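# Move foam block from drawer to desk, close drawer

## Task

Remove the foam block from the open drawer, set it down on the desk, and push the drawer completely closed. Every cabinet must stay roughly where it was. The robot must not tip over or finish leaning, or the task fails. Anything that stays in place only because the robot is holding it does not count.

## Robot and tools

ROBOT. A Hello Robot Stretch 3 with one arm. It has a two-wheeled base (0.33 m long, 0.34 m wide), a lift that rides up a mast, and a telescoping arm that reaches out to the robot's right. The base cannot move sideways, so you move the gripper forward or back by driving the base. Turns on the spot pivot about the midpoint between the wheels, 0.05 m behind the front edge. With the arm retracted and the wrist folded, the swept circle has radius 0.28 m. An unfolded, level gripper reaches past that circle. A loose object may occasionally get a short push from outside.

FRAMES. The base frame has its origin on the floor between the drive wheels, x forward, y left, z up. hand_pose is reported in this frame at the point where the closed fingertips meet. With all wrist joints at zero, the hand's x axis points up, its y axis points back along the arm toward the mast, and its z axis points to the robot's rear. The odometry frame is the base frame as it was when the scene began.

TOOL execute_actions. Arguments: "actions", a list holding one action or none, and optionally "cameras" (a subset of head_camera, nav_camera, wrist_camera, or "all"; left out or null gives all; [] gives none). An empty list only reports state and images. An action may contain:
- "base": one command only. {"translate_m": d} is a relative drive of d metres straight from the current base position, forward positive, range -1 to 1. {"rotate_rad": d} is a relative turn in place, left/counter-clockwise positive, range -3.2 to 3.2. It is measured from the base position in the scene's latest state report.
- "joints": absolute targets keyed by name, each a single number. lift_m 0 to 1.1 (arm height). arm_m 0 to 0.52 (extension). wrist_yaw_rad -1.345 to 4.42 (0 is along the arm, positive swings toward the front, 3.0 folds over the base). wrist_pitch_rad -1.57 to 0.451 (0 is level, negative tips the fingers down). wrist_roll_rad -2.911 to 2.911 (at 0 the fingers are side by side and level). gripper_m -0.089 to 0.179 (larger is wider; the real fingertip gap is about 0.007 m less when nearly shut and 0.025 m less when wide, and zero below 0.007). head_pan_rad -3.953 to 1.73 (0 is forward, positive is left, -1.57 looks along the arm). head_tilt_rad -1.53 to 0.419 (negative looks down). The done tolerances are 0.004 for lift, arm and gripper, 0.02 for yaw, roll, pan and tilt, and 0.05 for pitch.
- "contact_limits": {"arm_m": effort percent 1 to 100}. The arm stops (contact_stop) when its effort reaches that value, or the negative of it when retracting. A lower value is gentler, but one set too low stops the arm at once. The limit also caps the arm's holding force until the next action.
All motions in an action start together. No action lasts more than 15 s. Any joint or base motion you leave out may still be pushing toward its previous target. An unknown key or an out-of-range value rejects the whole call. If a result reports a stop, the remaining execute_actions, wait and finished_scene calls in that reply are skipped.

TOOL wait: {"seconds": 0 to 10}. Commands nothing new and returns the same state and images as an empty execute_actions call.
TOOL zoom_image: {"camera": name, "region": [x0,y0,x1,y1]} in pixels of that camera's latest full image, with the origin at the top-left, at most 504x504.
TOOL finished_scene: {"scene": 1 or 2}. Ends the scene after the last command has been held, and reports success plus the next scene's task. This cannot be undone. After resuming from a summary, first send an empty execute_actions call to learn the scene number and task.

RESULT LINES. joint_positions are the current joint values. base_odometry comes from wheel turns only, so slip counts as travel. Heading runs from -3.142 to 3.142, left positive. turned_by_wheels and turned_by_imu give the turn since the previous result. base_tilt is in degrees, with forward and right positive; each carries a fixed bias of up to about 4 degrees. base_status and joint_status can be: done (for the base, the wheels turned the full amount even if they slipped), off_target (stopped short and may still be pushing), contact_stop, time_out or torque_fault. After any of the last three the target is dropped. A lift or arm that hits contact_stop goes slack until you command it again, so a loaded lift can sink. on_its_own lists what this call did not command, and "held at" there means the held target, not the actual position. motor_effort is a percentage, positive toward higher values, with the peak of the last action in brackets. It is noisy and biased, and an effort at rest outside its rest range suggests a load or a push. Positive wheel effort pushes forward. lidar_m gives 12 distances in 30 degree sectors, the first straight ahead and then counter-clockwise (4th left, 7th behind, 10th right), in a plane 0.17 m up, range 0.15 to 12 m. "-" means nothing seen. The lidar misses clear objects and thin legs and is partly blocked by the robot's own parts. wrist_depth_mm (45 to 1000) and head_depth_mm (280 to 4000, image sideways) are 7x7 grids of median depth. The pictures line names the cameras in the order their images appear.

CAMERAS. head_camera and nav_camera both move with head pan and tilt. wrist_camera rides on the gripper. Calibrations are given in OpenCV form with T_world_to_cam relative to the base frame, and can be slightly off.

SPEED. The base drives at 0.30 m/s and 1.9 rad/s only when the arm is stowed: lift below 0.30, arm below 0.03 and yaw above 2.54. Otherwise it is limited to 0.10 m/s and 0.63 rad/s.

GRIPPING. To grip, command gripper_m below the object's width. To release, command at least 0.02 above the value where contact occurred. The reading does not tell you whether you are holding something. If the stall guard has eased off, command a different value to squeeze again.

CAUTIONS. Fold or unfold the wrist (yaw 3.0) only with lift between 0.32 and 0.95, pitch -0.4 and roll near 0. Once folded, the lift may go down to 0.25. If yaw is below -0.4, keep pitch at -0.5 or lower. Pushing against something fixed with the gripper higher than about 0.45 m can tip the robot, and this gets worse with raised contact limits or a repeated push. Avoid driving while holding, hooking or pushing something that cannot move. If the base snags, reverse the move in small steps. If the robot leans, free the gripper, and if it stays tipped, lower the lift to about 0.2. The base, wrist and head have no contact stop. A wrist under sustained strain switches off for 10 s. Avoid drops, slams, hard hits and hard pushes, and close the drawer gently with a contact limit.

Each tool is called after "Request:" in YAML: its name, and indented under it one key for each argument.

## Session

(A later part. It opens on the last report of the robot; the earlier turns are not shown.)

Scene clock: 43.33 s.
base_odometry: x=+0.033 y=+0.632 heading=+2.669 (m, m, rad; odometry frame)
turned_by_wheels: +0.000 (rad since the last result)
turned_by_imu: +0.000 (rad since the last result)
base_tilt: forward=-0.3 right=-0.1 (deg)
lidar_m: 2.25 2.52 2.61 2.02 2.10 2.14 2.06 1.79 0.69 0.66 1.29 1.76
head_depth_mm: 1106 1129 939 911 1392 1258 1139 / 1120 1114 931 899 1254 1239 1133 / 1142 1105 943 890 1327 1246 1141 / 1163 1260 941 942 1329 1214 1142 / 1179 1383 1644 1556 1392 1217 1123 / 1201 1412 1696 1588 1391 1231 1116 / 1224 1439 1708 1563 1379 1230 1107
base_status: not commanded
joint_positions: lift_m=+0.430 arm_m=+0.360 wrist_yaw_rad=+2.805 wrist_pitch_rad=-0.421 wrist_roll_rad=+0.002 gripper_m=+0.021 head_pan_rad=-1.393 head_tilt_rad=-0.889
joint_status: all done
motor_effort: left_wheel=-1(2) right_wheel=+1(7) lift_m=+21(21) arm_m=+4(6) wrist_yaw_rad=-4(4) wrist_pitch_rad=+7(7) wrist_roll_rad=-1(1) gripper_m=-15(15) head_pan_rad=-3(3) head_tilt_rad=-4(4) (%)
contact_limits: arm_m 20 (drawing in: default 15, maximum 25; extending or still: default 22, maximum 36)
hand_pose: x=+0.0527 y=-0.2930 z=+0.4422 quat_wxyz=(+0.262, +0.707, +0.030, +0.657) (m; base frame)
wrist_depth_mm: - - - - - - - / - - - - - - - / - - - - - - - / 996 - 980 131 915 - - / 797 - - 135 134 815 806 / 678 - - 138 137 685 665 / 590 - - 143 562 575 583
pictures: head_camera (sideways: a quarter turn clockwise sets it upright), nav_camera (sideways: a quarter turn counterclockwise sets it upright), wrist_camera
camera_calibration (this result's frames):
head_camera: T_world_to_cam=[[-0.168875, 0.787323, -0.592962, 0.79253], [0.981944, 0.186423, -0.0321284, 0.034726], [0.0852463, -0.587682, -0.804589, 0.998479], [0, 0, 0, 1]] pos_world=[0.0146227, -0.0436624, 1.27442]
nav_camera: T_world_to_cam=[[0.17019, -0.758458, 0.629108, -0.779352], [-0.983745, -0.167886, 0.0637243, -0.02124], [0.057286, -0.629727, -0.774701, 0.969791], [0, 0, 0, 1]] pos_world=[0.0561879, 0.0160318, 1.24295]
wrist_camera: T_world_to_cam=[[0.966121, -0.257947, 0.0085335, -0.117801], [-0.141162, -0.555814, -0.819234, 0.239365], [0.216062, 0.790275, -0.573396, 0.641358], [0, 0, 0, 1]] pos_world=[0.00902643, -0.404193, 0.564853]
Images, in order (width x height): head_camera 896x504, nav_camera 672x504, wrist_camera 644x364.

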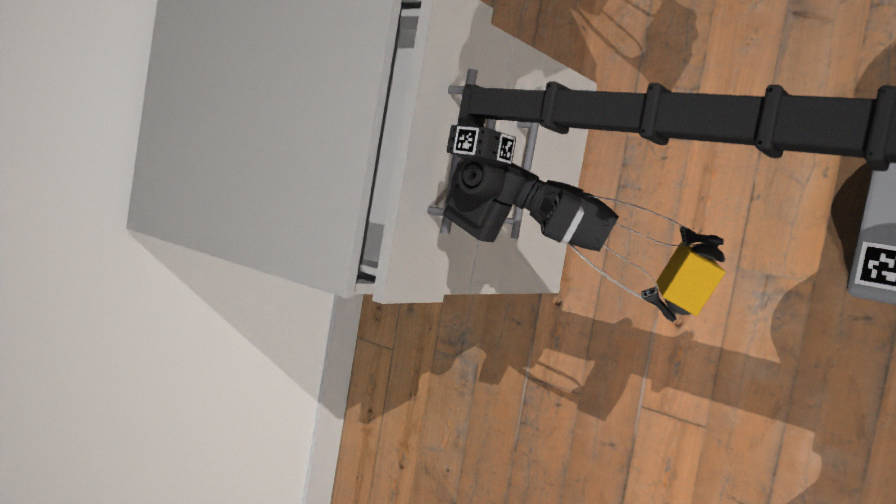

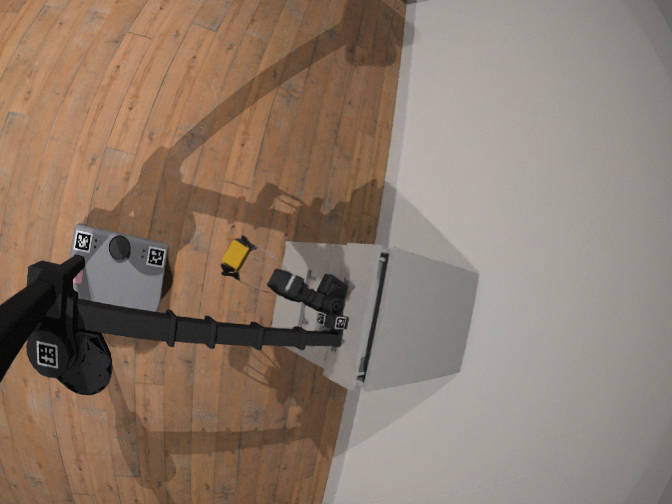

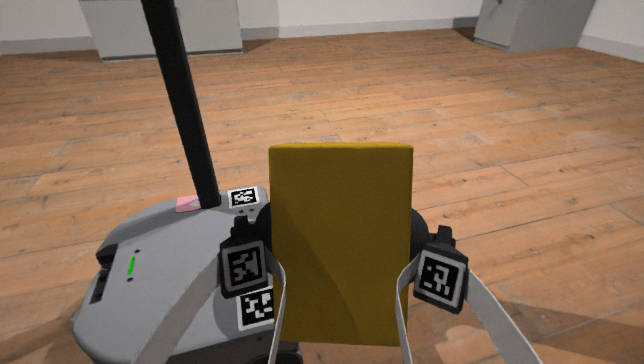

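Request:
execute_actions:
  actions:
    - {"joints":{"arm_m":0.41},"contact_limits":{"arm_m":14}}
  cameras: ["head_camera"]

Scene clock: 45.10 s.
base_odometry: x=+0.033 y=+0.632 heading=+2.668 (m, m, rad; odometry frame)
turned_by_wheels: +0.000 (rad since the last result)
turned_by_imu: +0.000 (rad since the last result)
base_tilt: forward=-0.3 right=+0.0 (deg)
lidar_m: 2.25 2.52 2.62 2.03 2.11 2.14 2.06 1.78 0.69 0.67 1.29 1.75
head_depth_mm: 1101 1123 935 955 1390 1257 1141 / 1124 1114 933 938 1257 1258 1137 / 1143 1105 924 939 1338 1254 1147 / 1167 1263 922 1046 1346 1229 1142 / 1183 1382 1645 1581 1395 1244 1117 / 1203 1416 1697 1573 1382 1237 1113 / 1234 1441 1711 1573 1376 1227 1109
base_status: not commanded
joint_positions: lift_m=+0.430 arm_m=+0.410 wrist_yaw_rad=+2.802 wrist_pitch_rad=-0.421 wrist_roll_rad=+0.002 gripper_m=+0.021 head_pan_rad=-1.393 head_tilt_rad=-0.889
joint_status: all done
motor_effort: left_wheel=-1(2) right_wheel=+2(2) lift_m=+21(21) arm_m=+3(6) wrist_yaw_rad=-1(4) wrist_pitch_rad=+7(7) wrist_roll_rad=-1(1) gripper_m=-14(15) head_pan_rad=-3(3) head_tilt_rad=-4(5) (%)
contact_limits: arm_m 14 (drawing in: default 15, maximum 25; extending or still: default 22, maximum 36)
hand_pose: x=+0.0534 y=-0.3434 z=+0.4422 quat_wxyz=(+0.263, +0.707, +0.029, +0.656) (m; base frame)
wrist_depth_mm: - - - - - - - / - - - - - - - / - - - - - - - / 991 982 - 132 941 - 999 / 795 - - 135 134 805 806 / 663 - - 138 136 678 695 / 588 - - 143 567 587 581
pictures: head_camera (sideways: a quarter turn clockwise sets it upright)
camera_calibration (this result's frames):
head_camera: T_world_to_cam=[[-0.168878, 0.787336, -0.592943, 0.792505], [0.981944, 0.186424, -0.0321281, 0.0347257], [0.0852431, -0.587663, -0.804603, 0.998498], [0, 0, 0, 1]] pos_world=[0.0146226, -0.0436618, 1.27442]
Images, in order (width x height): head_camera 896x504.

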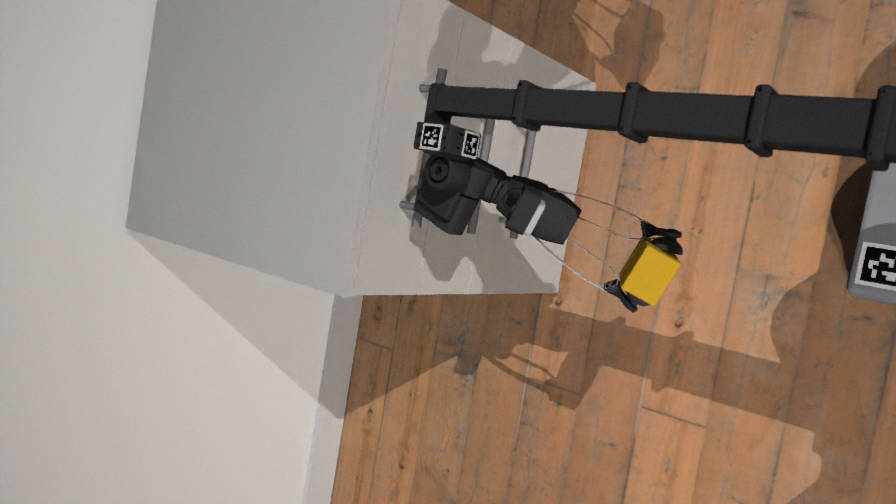

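Request:
execute_actions:
  actions:
    - {"joints":{"arm_m":0.01,"head_pan_rad":0,"head_tilt_rad":-0.6},"base":{"translate_m":0.0}}
  cameras: []

Request:
execute_actions:
  actions:
    - {"joints":{"lift_m":0.28},"base":{"rotate_rad":-0.15}}
  cameras: []

Request:
execute_actions:
  actions:
    - {"base":{"translate_m":1.0}}
  cameras: ["head_camera","nav_camera"]

Request:
execute_actions:
  actions:
    - {"base":{"translate_m":0.5}}
  cameras: ["head_camera"]

Request:
execute_actions:
  actions:
    - {"base":{"rotate_rad":1.72},"joints":{"lift_m":0.94,"head_pan_rad":-1.3,"head_tilt_rad":-0.75}}

Scene clock: 49.90 s.
base_odometry: x=+0.033 y=+0.632 heading=+2.668 (m, m, rad; odometry frame)
turned_by_wheels: +0.000 (rad since the last result)
turned_by_imu: +0.000 (rad since the last result)
base_tilt: forward=-0.3 right=-0.1 (deg)
lidar_m: 2.25 2.52 2.61 2.03 2.11 2.15 2.06 1.79 0.69 0.67 1.29 1.75
head_depth_mm: 2328 2281 2678 2175 1753 1447 1241 / 2346 2246 2763 2150 1733 1450 1242 / 2312 2203 2767 2182 1729 1442 1237 / 2309 2176 2717 2130 1726 1433 1230 / 2315 2337 2737 2125 1707 1429 1222 / 2322 2193 2683 2099 1701 1411 1216 / 2312 2549 2730 2092 1685 1408 1214
base_status: done
joint_positions: lift_m=+0.430 arm_m=+0.010 wrist_yaw_rad=+2.802 wrist_pitch_rad=-0.421 wrist_roll_rad=+0.002 gripper_m=+0.021 head_pan_rad=-0.007 head_tilt_rad=-0.606
joint_status: all done
motor_effort: left_wheel=-1(2) right_wheel=+0(0) lift_m=+21(21) arm_m=-1(2) wrist_yaw_rad=+0(1) wrist_pitch_rad=+7(7) wrist_roll_rad=-1(1) gripper_m=-15(16) head_pan_rad=+5(49) head_tilt_rad=+1(17) (%)
hand_pose: x=+0.0535 y=+0.0560 z=+0.4422 quat_wxyz=(+0.263, +0.707, +0.028, +0.656) (m; base frame)
wrist_depth_mm: - - - - - - - / - - - - - - - / - - - - - - - / 994 - - 132 913 - 995 / 794 - 834 135 133 798 824 / 669 651 654 138 137 680 692 / 587 589 612 143 558 586 582
pictures: none
No camera images: the call's "cameras" was empty. Leave "cameras" out to get every camera's image.

Scene clock: 52.10 s.
base_odometry: x=+0.033 y=+0.632 heading=+2.519 (m, m, rad; odometry frame)
turned_by_wheels: -0.150 (rad since the last result)
turned_by_imu: -0.150 (rad since the last result)
base_tilt: forward=-0.3 right=-0.1 (deg)
lidar_m: 2.43 2.25 2.53 2.02 2.04 2.26 2.06 2.07 1.37 0.67 0.67 1.54
head_depth_mm: 2373 2395 2554 2181 1745 1460 1247 / 2437 2372 2663 2172 1732 1447 1243 / 2412 2415 2839 2149 1714 1438 1237 / 2338 2385 2811 2139 1719 1438 1232 / 2311 2324 2725 2110 1708 1427 1222 / 2278 2307 2696 2092 1706 1414 1221 / 2232 2077 2562 2090 1697 1408 1214
base_status: done
joint_positions: lift_m=+0.280 arm_m=+0.010 wrist_yaw_rad=+2.802 wrist_pitch_rad=-0.421 wrist_roll_rad=+0.002 gripper_m=+0.021 head_pan_rad=-0.007 head_tilt_rad=-0.606
joint_status: all done
motor_effort: left_wheel=+2(5) right_wheel=-3(7) lift_m=+20(21) arm_m=-1(2) wrist_yaw_rad=-1(1) wrist_pitch_rad=+7(6) wrist_roll_rad=-1(1) gripper_m=-15(15) head_pan_rad=+5(5) head_tilt_rad=+1(2) (%)
hand_pose: x=+0.0535 y=+0.0560 z=+0.2923 quat_wxyz=(+0.263, +0.707, +0.028, +0.656) (m; base frame)
wrist_depth_mm: - - - - - - - / - - - - - - - / - 947 956 968 930 969 933 / 719 745 736 132 656 733 714 / 591 - 611 135 133 591 593 / 497 - - 138 137 493 490 / - - - 142 409 428 420
pictures: none
No camera images: the call's "cameras" was empty. Leave "cameras" out to get every camera's image.

Scene clock: 57.13 s.
base_odometry: x=-0.779 y=+1.215 heading=+2.519 (m, m, rad; odometry frame)
turned_by_wheels: +0.000 (rad since the last result)
turned_by_imu: +0.002 (rad since the last result)
base_tilt: forward=-0.4 right=-0.1 (deg)
lidar_m: 1.71 1.32 1.97 2.67 2.48 2.72 3.04 0.98 1.03 1.09 1.10 1.36
head_depth_mm: 1553 1705 1304 1758 1743 1454 1242 / 1531 1672 1297 2076 1734 1451 1240 / 1499 1649 1275 2072 1728 1444 1235 / 1486 1614 1262 2011 1713 1430 1235 / 1454 1593 1253 1983 1708 1433 1224 / 1437 1580 1242 1975 1697 1417 1221 / 1424 1546 1231 1913 1681 1412 1214
base_status: done
joint_positions: lift_m=+0.280 arm_m=+0.010 wrist_yaw_rad=+2.801 wrist_pitch_rad=-0.421 wrist_roll_rad=+0.002 gripper_m=+0.021 head_pan_rad=-0.007 head_tilt_rad=-0.605
joint_status: not commanded
motor_effort: left_wheel=+1(9) right_wheel=-3(5) lift_m=+21(21) arm_m=-2(2) wrist_yaw_rad=-1(1) wrist_pitch_rad=+7(7) wrist_roll_rad=-1(1) gripper_m=-16(15) head_pan_rad=+4(5) head_tilt_rad=+2(1) (%)
hand_pose: x=+0.0536 y=+0.0560 z=+0.2922 quat_wxyz=(+0.263, +0.707, +0.028, +0.656) (m; base frame)
wrist_depth_mm: - - - - - - - / - - - - - - - / - 929 965 948 944 952 955 / 728 743 743 131 650 712 731 / 585 - 604 135 134 596 594 / 489 - - 138 136 491 489 / - - - 143 414 425 424
pictures: head_camera (sideways: a quarter turn clockwise sets it upright), nav_camera (sideways: a quarter turn counterclockwise sets it upright)
camera_calibration (this result's frames):
head_camera: T_world_to_cam=[[-0.606171, -0.0229401, -0.795003, 1.05849], [0.00631977, 0.999413, -0.0336571, 0.0426799], [0.795309, -0.0254262, -0.60567, 0.735441], [0, 0, 0, 1]] pos_world=[0.056454, 0.000326521, 1.28837]
nav_camera: T_world_to_cam=[[0.569025, 0.0295914, 0.821787, -1.0329], [-0.0329943, -0.997726, 0.0587728, -0.020616], [0.821658, -0.0605575, -0.566755, 0.694655], [0, 0, 0, 1]] pos_world=[0.0162989, 0.0520624, 1.24374]
Images, in order (width x height): head_camera 896x504, nav_camera 672x504.

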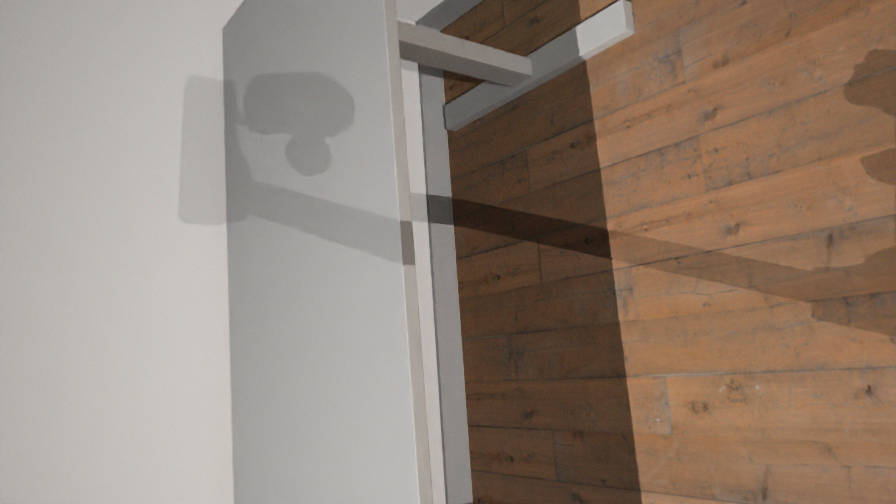

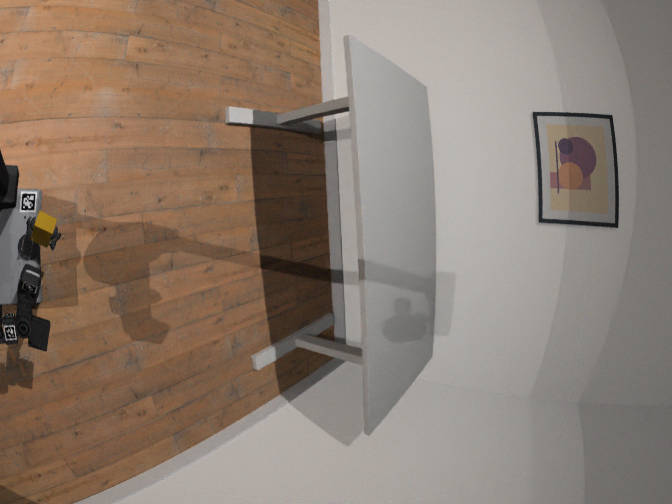

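Scene clock: 60.37 s.
base_odometry: x=-1.185 y=+1.507 heading=+2.519 (m, m, rad; odometry frame)
turned_by_wheels: +0.000 (rad since the last result)
turned_by_imu: +0.001 (rad since the last result)
base_tilt: forward=-0.3 right=-0.1 (deg)
lidar_m: 1.22 0.91 0.93 1.84 2.62 2.81 3.53 1.40 1.11 1.02 1.02 1.03
head_depth_mm: 1094 1217 1306 975 777 1386 1247 / 1072 1202 1282 963 770 1375 1237 / 1057 1178 1266 959 767 1347 1236 / 1043 1157 1235 951 764 687 1235 / 1030 1136 1217 944 758 683 1227 / 1013 1112 1191 935 755 660 1226 / 997 1100 1178 930 750 657 1213
base_status: done
joint_positions: lift_m=+0.280 arm_m=+0.010 wrist_yaw_rad=+2.801 wrist_pitch_rad=-0.421 wrist_roll_rad=+0.002 gripper_m=+0.021 head_pan_rad=-0.007 head_tilt_rad=-0.605
joint_status: not commanded
motor_effort: left_wheel=+2(8) right_wheel=-2(5) lift_m=+21(21) arm_m=-2(1) wrist_yaw_rad=+0(0) wrist_pitch_rad=+7(7) wrist_roll_rad=-1(1) gripper_m=-15(14) head_pan_rad=+4(5) head_tilt_rad=+1(1) (%)
hand_pose: x=+0.0536 y=+0.0560 z=+0.2922 quat_wxyz=(+0.263, +0.707, +0.028, +0.656) (m; base frame)
wrist_depth_mm: - - - - - - 976 / - - - - - - - / - 932 962 932 882 935 962 / 717 752 738 132 660 736 721 / 577 - 611 135 133 583 591 / 489 - - 138 136 490 490 / - - - 143 414 422 427
pictures: head_camera (sideways: a quarter turn clockwise sets it upright)
camera_calibration (this result's frames):
head_camera: T_world_to_cam=[[-0.60603, -0.0229597, -0.79511, 1.05863], [0.00629504, 0.999414, -0.0336572, 0.0426802], [0.795417, -0.0254025, -0.60553, 0.735258], [0, 0, 0, 1]] pos_world=[0.0564563, 0.00032805, 1.28838]
Images, in order (width x height): head_camera 896x504.

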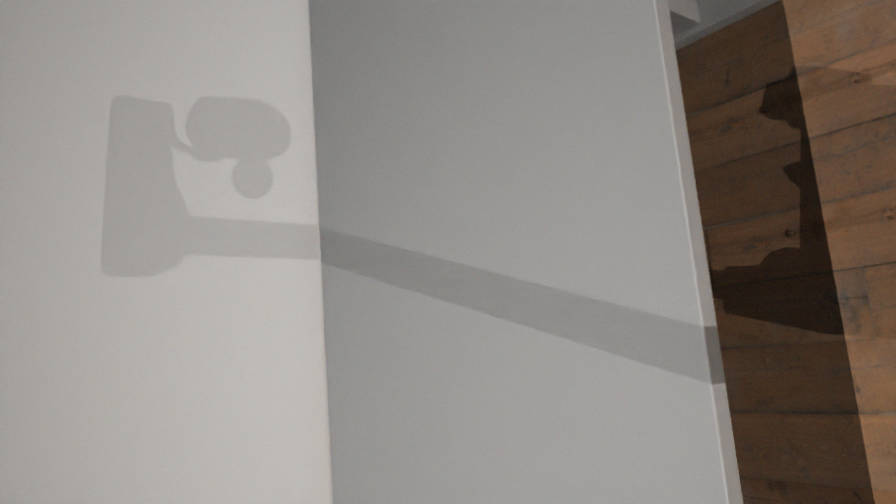

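Scene clock: 67.20 s.
base_odometry: x=-1.185 y=+1.507 heading=-2.045 (m, m, rad; odometry frame)
turned_by_wheels: +1.720 (rad since the last result)
turned_by_imu: +1.719 (rad since the last result)
base_tilt: forward=-0.4 right=-0.1 (deg)
lidar_m: 1.92 2.64 3.19 1.76 1.40 1.06 1.02 1.05 1.03 1.22 0.91 1.71
head_depth_mm: 1021 1140 1014 822 - - 1154 / 1044 1157 1006 815 - - - / 1073 1180 999 830 - 1271 - / 1099 1199 991 806 710 1294 1195 / 1128 1224 982 801 723 1324 1156 / 1157 1246 972 793 1418 1310 1153 / 1191 1273 968 787 1407 1283 1147
base_status: done
joint_positions: lift_m=+0.940 arm_m=+0.010 wrist_yaw_rad=+2.801 wrist_pitch_rad=-0.421 wrist_roll_rad=+0.002 gripper_m=+0.021 head_pan_rad=-1.293 head_tilt_rad=-0.741
joint_status: all done
motor_effort: left_wheel=-2(6) right_wheel=+1(8) lift_m=+27(27) arm_m=-1(2) wrist_yaw_rad=+0(1) wrist_pitch_rad=+7(7) wrist_roll_rad=-1(1) gripper_m=-15(16) head_pan_rad=-3(46) head_tilt_rad=-4(13) (%)
hand_pose: x=+0.0536 y=+0.0560 z=+0.9519 quat_wxyz=(+0.263, +0.707, +0.028, +0.656) (m; base frame)
wrist_depth_mm: - - - - - - - / - - - - - - - / - - - - - - - / - - - 131 - - - / - - - 135 133 - - / - - - 138 136 - - / - - - 143 - - -
pictures: head_camera (sideways: a quarter turn clockwise sets it upright), nav_camera (sideways: a quarter turn counterclockwise sets it upright), wrist_camera
camera_calibration (this result's frames):
head_camera: T_world_to_cam=[[-0.22033, 0.673458, -0.705626, 0.939645], [0.95968, 0.27912, -0.0332623, 0.0363444], [0.174554, -0.684504, -0.707803, 0.872076], [0, 0, 0, 1]] pos_world=[0.0199291, -0.0460166, 1.28151]
nav_camera: T_world_to_cam=[[0.217366, -0.639757, 0.737199, -0.920495], [-0.964555, -0.256553, 0.06176, -0.0188119], [0.149619, -0.724494, -0.672847, 0.836764], [0, 0, 0, 1]] pos_world=[0.0567428, 0.0125109, 1.24276]
wrist_camera: T_world_to_cam=[[0.965013, -0.262064, 0.00854233, -0.032722], [-0.143506, -0.555145, -0.81928, 0.851166], [0.219446, 0.78939, -0.57333, 0.657431], [0, 0, 0, 1]] pos_world=[0.00945385, -0.055024, 1.07455]
Images, in order (width x height): head_camera 896x504, nav_camera 672x504, wrist_camera 644x364.

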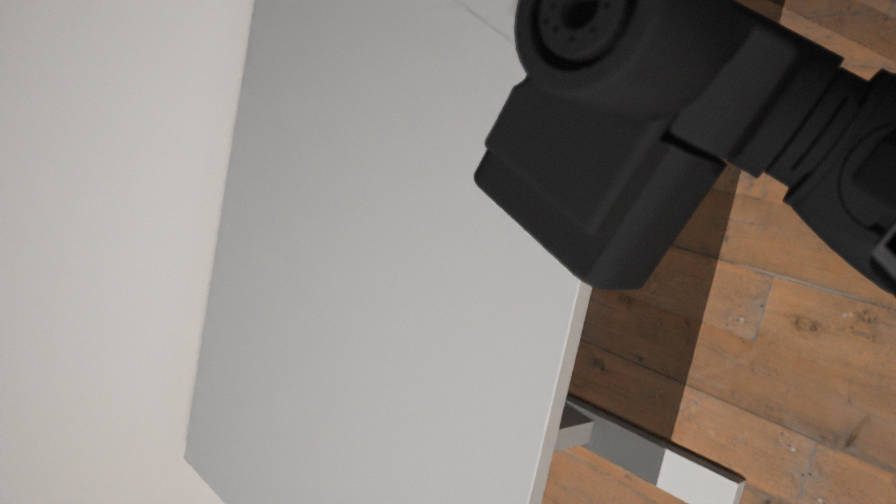

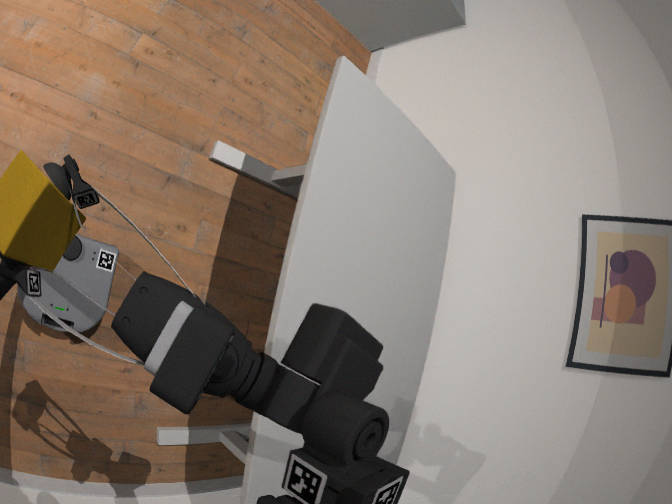

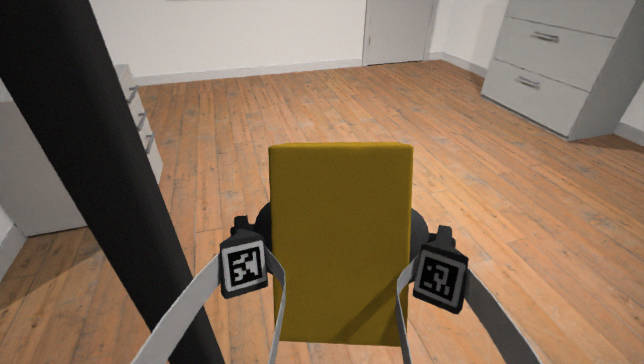

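Request:
execute_actions:
  actions:
    - {"joints":{"arm_m":0.45,"wrist_yaw_rad":0}}
  cameras: []

Request:
execute_actions:
  actions:
    - {"joints":{"wrist_pitch_rad":-1.53,"lift_m":0.9}}
  cameras: []

Request:
execute_actions:
  actions:
    - {"joints":{"lift_m":0.858}}
  cameras: []

Request:
execute_actions:
  actions:
    - {"joints":{"gripper_m":0.13}}
  cameras: []

Request:
execute_actions:
  actions:
    - {"joints":{"lift_m":0.92}}
  cameras: ["wrist_camera","nav_camera"]

Scene clock: 72.03 s.
base_odometry: x=-1.185 y=+1.507 heading=-2.045 (m, m, rad; odometry frame)
turned_by_wheels: +0.000 (rad since the last result)
turned_by_imu: +0.000 (rad since the last result)
base_tilt: forward=-0.4 right=-0.1 (deg)
lidar_m: 1.92 2.63 3.18 1.76 1.39 1.06 1.02 1.05 1.03 1.22 0.91 1.72
head_depth_mm: 1006 - 1016 821 689 1322 1179 / 1045 1159 1004 817 686 1341 1171 / 1069 1188 994 811 696 1332 1167 / 1100 1193 989 804 711 1323 1167 / 1125 1218 981 796 723 1319 1159 / 1156 1249 974 792 1418 1315 1155 / 1185 1267 967 786 1407 1285 1145
base_status: not commanded
joint_positions: lift_m=+0.940 arm_m=+0.450 wrist_yaw_rad=+0.000 wrist_pitch_rad=-0.421 wrist_roll_rad=+0.001 gripper_m=+0.021 head_pan_rad=-1.293 head_tilt_rad=-0.741
joint_status: all done
motor_effort: left_wheel=-1(2) right_wheel=+2(1) lift_m=+27(27) arm_m=+3(2) wrist_yaw_rad=+0(1) wrist_pitch_rad=+7(7) wrist_roll_rad=-1(1) gripper_m=-15(15) head_pan_rad=-4(4) head_tilt_rad=-5(4) (%)
hand_pose: x=-0.0214 y=-0.8188 z=+0.9519 quat_wxyz=(+0.691, +0.148, -0.692, -0.148) (m; base frame)
wrist_depth_mm: 508 494 491 486 482 471 467 / 550 549 539 526 518 517 508 / 620 617 595 578 579 574 566 / 607 619 620 131 560 617 606 / 496 489 514 135 133 495 503 / 414 416 406 138 136 414 416 / 361 356 358 144 349 356 360
pictures: none
No camera images: the call's "cameras" was empty. Leave "cameras" out to get every camera's image.

Scene clock: 73.40 s.
base_odometry: x=-1.185 y=+1.507 heading=-2.045 (m, m, rad; odometry frame)
turned_by_wheels: +0.000 (rad since the last result)
turned_by_imu: +0.000 (rad since the last result)
base_tilt: forward=-0.3 right=+0.0 (deg)
lidar_m: 1.92 2.63 3.20 1.76 1.40 1.06 1.02 1.05 1.03 1.22 0.91 1.71
head_depth_mm: 1016 - 970 799 687 1322 1179 / 1043 1157 1019 711 685 1335 1178 / 1069 1189 996 809 695 1334 1172 / 1097 1195 989 806 709 1326 1170 / 1129 1221 983 797 721 1319 1153 / 1154 1254 967 792 1422 1314 1152 / 1193 1262 966 786 1418 1285 1150
base_status: not commanded
joint_positions: lift_m=+0.900 arm_m=+0.450 wrist_yaw_rad=+0.000 wrist_pitch_rad=-1.523 wrist_roll_rad=+0.001 gripper_m=+0.021 head_pan_rad=-1.293 head_tilt_rad=-0.741
joint_status: all done
motor_effort: left_wheel=-2(2) right_wheel=+1(2) lift_m=+21(24) arm_m=+2(3) wrist_yaw_rad=+0(0) wrist_pitch_rad=-2(7) wrist_roll_rad=-1(1) gripper_m=-16(15) head_pan_rad=-3(2) head_tilt_rad=-4(4) (%)
hand_pose: x=-0.0216 y=-0.5829 z=+0.7818 quat_wxyz=(+0.512, +0.488, -0.512, -0.488) (m; base frame)
wrist_depth_mm: 221 218 215 213 208 203 201 / 228 224 220 217 214 210 206 / 234 229 226 221 217 215 212 / 241 235 232 132 222 220 219 / 248 243 238 135 133 225 223 / 255 248 246 138 137 231 228 / 260 259 251 143 242 238 236
pictures: none
No camera images: the call's "cameras" was empty. Leave "cameras" out to get every camera's image.

Scene clock: 74.60 s.
base_odometry: x=-1.185 y=+1.507 heading=-2.045 (m, m, rad; odometry frame)
turned_by_wheels: +0.000 (rad since the last result)
turned_by_imu: +0.000 (rad since the last result)
base_tilt: forward=-0.3 right=-0.1 (deg)
lidar_m: 1.92 2.63 3.17 1.76 1.40 1.06 1.02 1.05 1.03 1.22 0.91 1.71
head_depth_mm: 1018 1114 - 818 687 1322 1178 / 1042 1163 1040 738 685 1334 1170 / 1070 1186 999 807 699 1324 1171 / 1095 1198 989 802 711 1323 1160 / 1122 1222 980 798 720 1314 1163 / 1161 1241 978 791 1426 1310 1155 / 1187 1263 968 790 1416 1276 1152
base_status: not commanded
joint_positions: lift_m=+0.858 arm_m=+0.450 wrist_yaw_rad=+0.000 wrist_pitch_rad=-1.524 wrist_roll_rad=+0.001 gripper_m=+0.021 head_pan_rad=-1.293 head_tilt_rad=-0.741
joint_status: all done
motor_effort: left_wheel=-2(2) right_wheel=+2(1) lift_m=+21(20) arm_m=+3(3) wrist_yaw_rad=-1(0) wrist_pitch_rad=-2(2) wrist_roll_rad=-1(1) gripper_m=-15(16) head_pan_rad=-3(4) head_tilt_rad=-4(4) (%)
hand_pose: x=-0.0216 y=-0.5827 z=+0.7398 quat_wxyz=(+0.511, +0.488, -0.511, -0.489) (m; base frame)
wrist_depth_mm: 180 177 174 171 169 167 164 / 185 181 179 177 174 171 168 / 188 188 184 180 176 175 172 / 194 192 189 132 179 179 175 / 200 196 193 135 133 183 180 / 207 203 199 138 136 188 185 / 211 209 204 144 196 194 190
pictures: none
No camera images: the call's "cameras" was empty. Leave "cameras" out to get every camera's image.

Scene clock: 76.20 s.
base_odometry: x=-1.185 y=+1.507 heading=-2.045 (m, m, rad; odometry frame)
turned_by_wheels: +0.000 (rad since the last result)
turned_by_imu: +0.000 (rad since the last result)
base_tilt: forward=-0.3 right=-0.1 (deg)
lidar_m: 1.92 2.63 3.19 1.76 1.40 1.06 1.02 1.05 1.03 1.22 0.91 1.71
head_depth_mm: 1014 1107 - 821 687 1317 1178 / 1046 1161 1041 749 683 1336 1169 / 1067 1192 994 808 697 1329 1169 / 1099 1199 984 802 711 1324 1164 / 1125 1227 982 798 723 1313 1157 / 1158 1236 977 792 1413 1305 1155 / 1182 1263 970 787 1411 1283 1148
base_status: not commanded
joint_positions: lift_m=+0.858 arm_m=+0.450 wrist_yaw_rad=+0.000 wrist_pitch_rad=-1.524 wrist_roll_rad=+0.001 gripper_m=+0.130 head_pan_rad=-1.293 head_tilt_rad=-0.741
joint_status: all done
motor_effort: left_wheel=-2(2) right_wheel=+2(2) lift_m=+20(21) arm_m=+2(3) wrist_yaw_rad=-1(0) wrist_pitch_rad=-2(2) wrist_roll_rad=-1(0) gripper_m=+0(81) head_pan_rad=-3(3) head_tilt_rad=-4(4) (%)
hand_pose: x=-0.0216 y=-0.5827 z=+0.7398 quat_wxyz=(+0.511, +0.488, -0.511, -0.489) (m; base frame)
wrist_depth_mm: 179 178 173 171 169 165 164 / 184 182 180 175 174 170 168 / 189 187 183 179 177 175 171 / 194 191 188 139 181 179 175 / 201 198 193 143 184 182 180 / 207 203 200 146 189 - 186 / 213 209 204 200 196 193 189
pictures: none
No camera images: the call's "cameras" was empty. Leave "cameras" out to get every camera's image.

Scene clock: 77.60 s.
base_odometry: x=-1.185 y=+1.507 heading=-2.045 (m, m, rad; odometry frame)
turned_by_wheels: +0.000 (rad since the last result)
turned_by_imu: +0.000 (rad since the last result)
base_tilt: forward=-0.4 right=+0.0 (deg)
lidar_m: 1.92 2.63 3.19 1.76 1.40 1.06 1.02 1.05 1.03 1.22 0.91 1.71
head_depth_mm: 1008 - 948 820 689 1316 1179 / 1046 1169 999 771 684 1338 1174 / 1068 1187 997 808 695 1324 1167 / 1097 1201 989 804 709 1322 1167 / 1126 1223 982 797 722 1321 1159 / 1153 1243 972 794 1416 1315 1156 / 1183 1270 965 788 1415 1279 1146
base_status: not commanded
joint_positions: lift_m=+0.920 arm_m=+0.450 wrist_yaw_rad=+0.000 wrist_pitch_rad=-1.524 wrist_roll_rad=+0.001 gripper_m=+0.130 head_pan_rad=-1.293 head_tilt_rad=-0.741
joint_status: all done
motor_effort: left_wheel=-2(2) right_wheel=+2(2) lift_m=+27(28) arm_m=+2(3) wrist_yaw_rad=+0(0) wrist_pitch_rad=-2(2) wrist_roll_rad=+0(0) gripper_m=+0(0) head_pan_rad=-4(3) head_tilt_rad=-5(5) (%)
hand_pose: x=-0.0216 y=-0.5826 z=+0.8015 quat_wxyz=(+0.511, +0.488, -0.511, -0.489) (m; base frame)
wrist_depth_mm: 243 237 234 230 226 222 219 / 249 244 242 237 232 229 225 / 254 251 247 240 237 236 232 / 261 256 253 201 243 240 237 / 269 265 260 207 250 245 241 / 277 273 267 264 259 - 249 / 286 281 274 269 265 260 253
pictures: nav_camera (sideways: a quarter turn counterclockwise sets it upright), wrist_camera
camera_calibration (this result's frames):
nav_camera: T_world_to_cam=[[0.217205, -0.63982, 0.737192, -0.920485], [-0.96462, -0.256308, 0.0617602, -0.0188117], [0.149433, -0.724525, -0.672854, 0.836775], [0, 0, 0, 1]] pos_world=[0.0567458, 0.0124986, 1.24276]
wrist_camera: T_world_to_cam=[[-0.997135, -0.0421466, -0.0628208, 0.0166624], [-0.0506569, 0.988755, 0.140704, 0.494741], [0.0561842, 0.143483, -0.988057, 1.0443], [0, 0, 0, 1]] pos_world=[-0.0169966, -0.638315, 0.963266]
Images, in order (width x height): nav_camera 672x504, wrist_camera 644x364.

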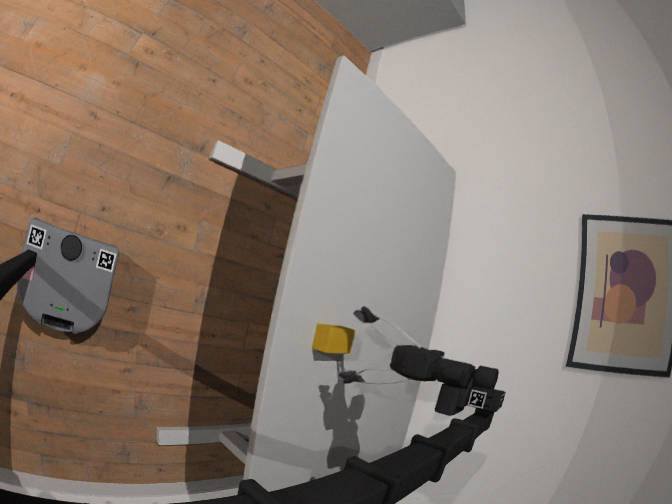

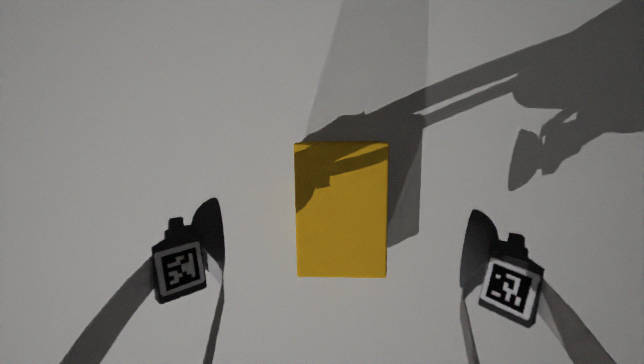

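Request:
finished_scene:
  scene: 1

The scene is finished: the task was done.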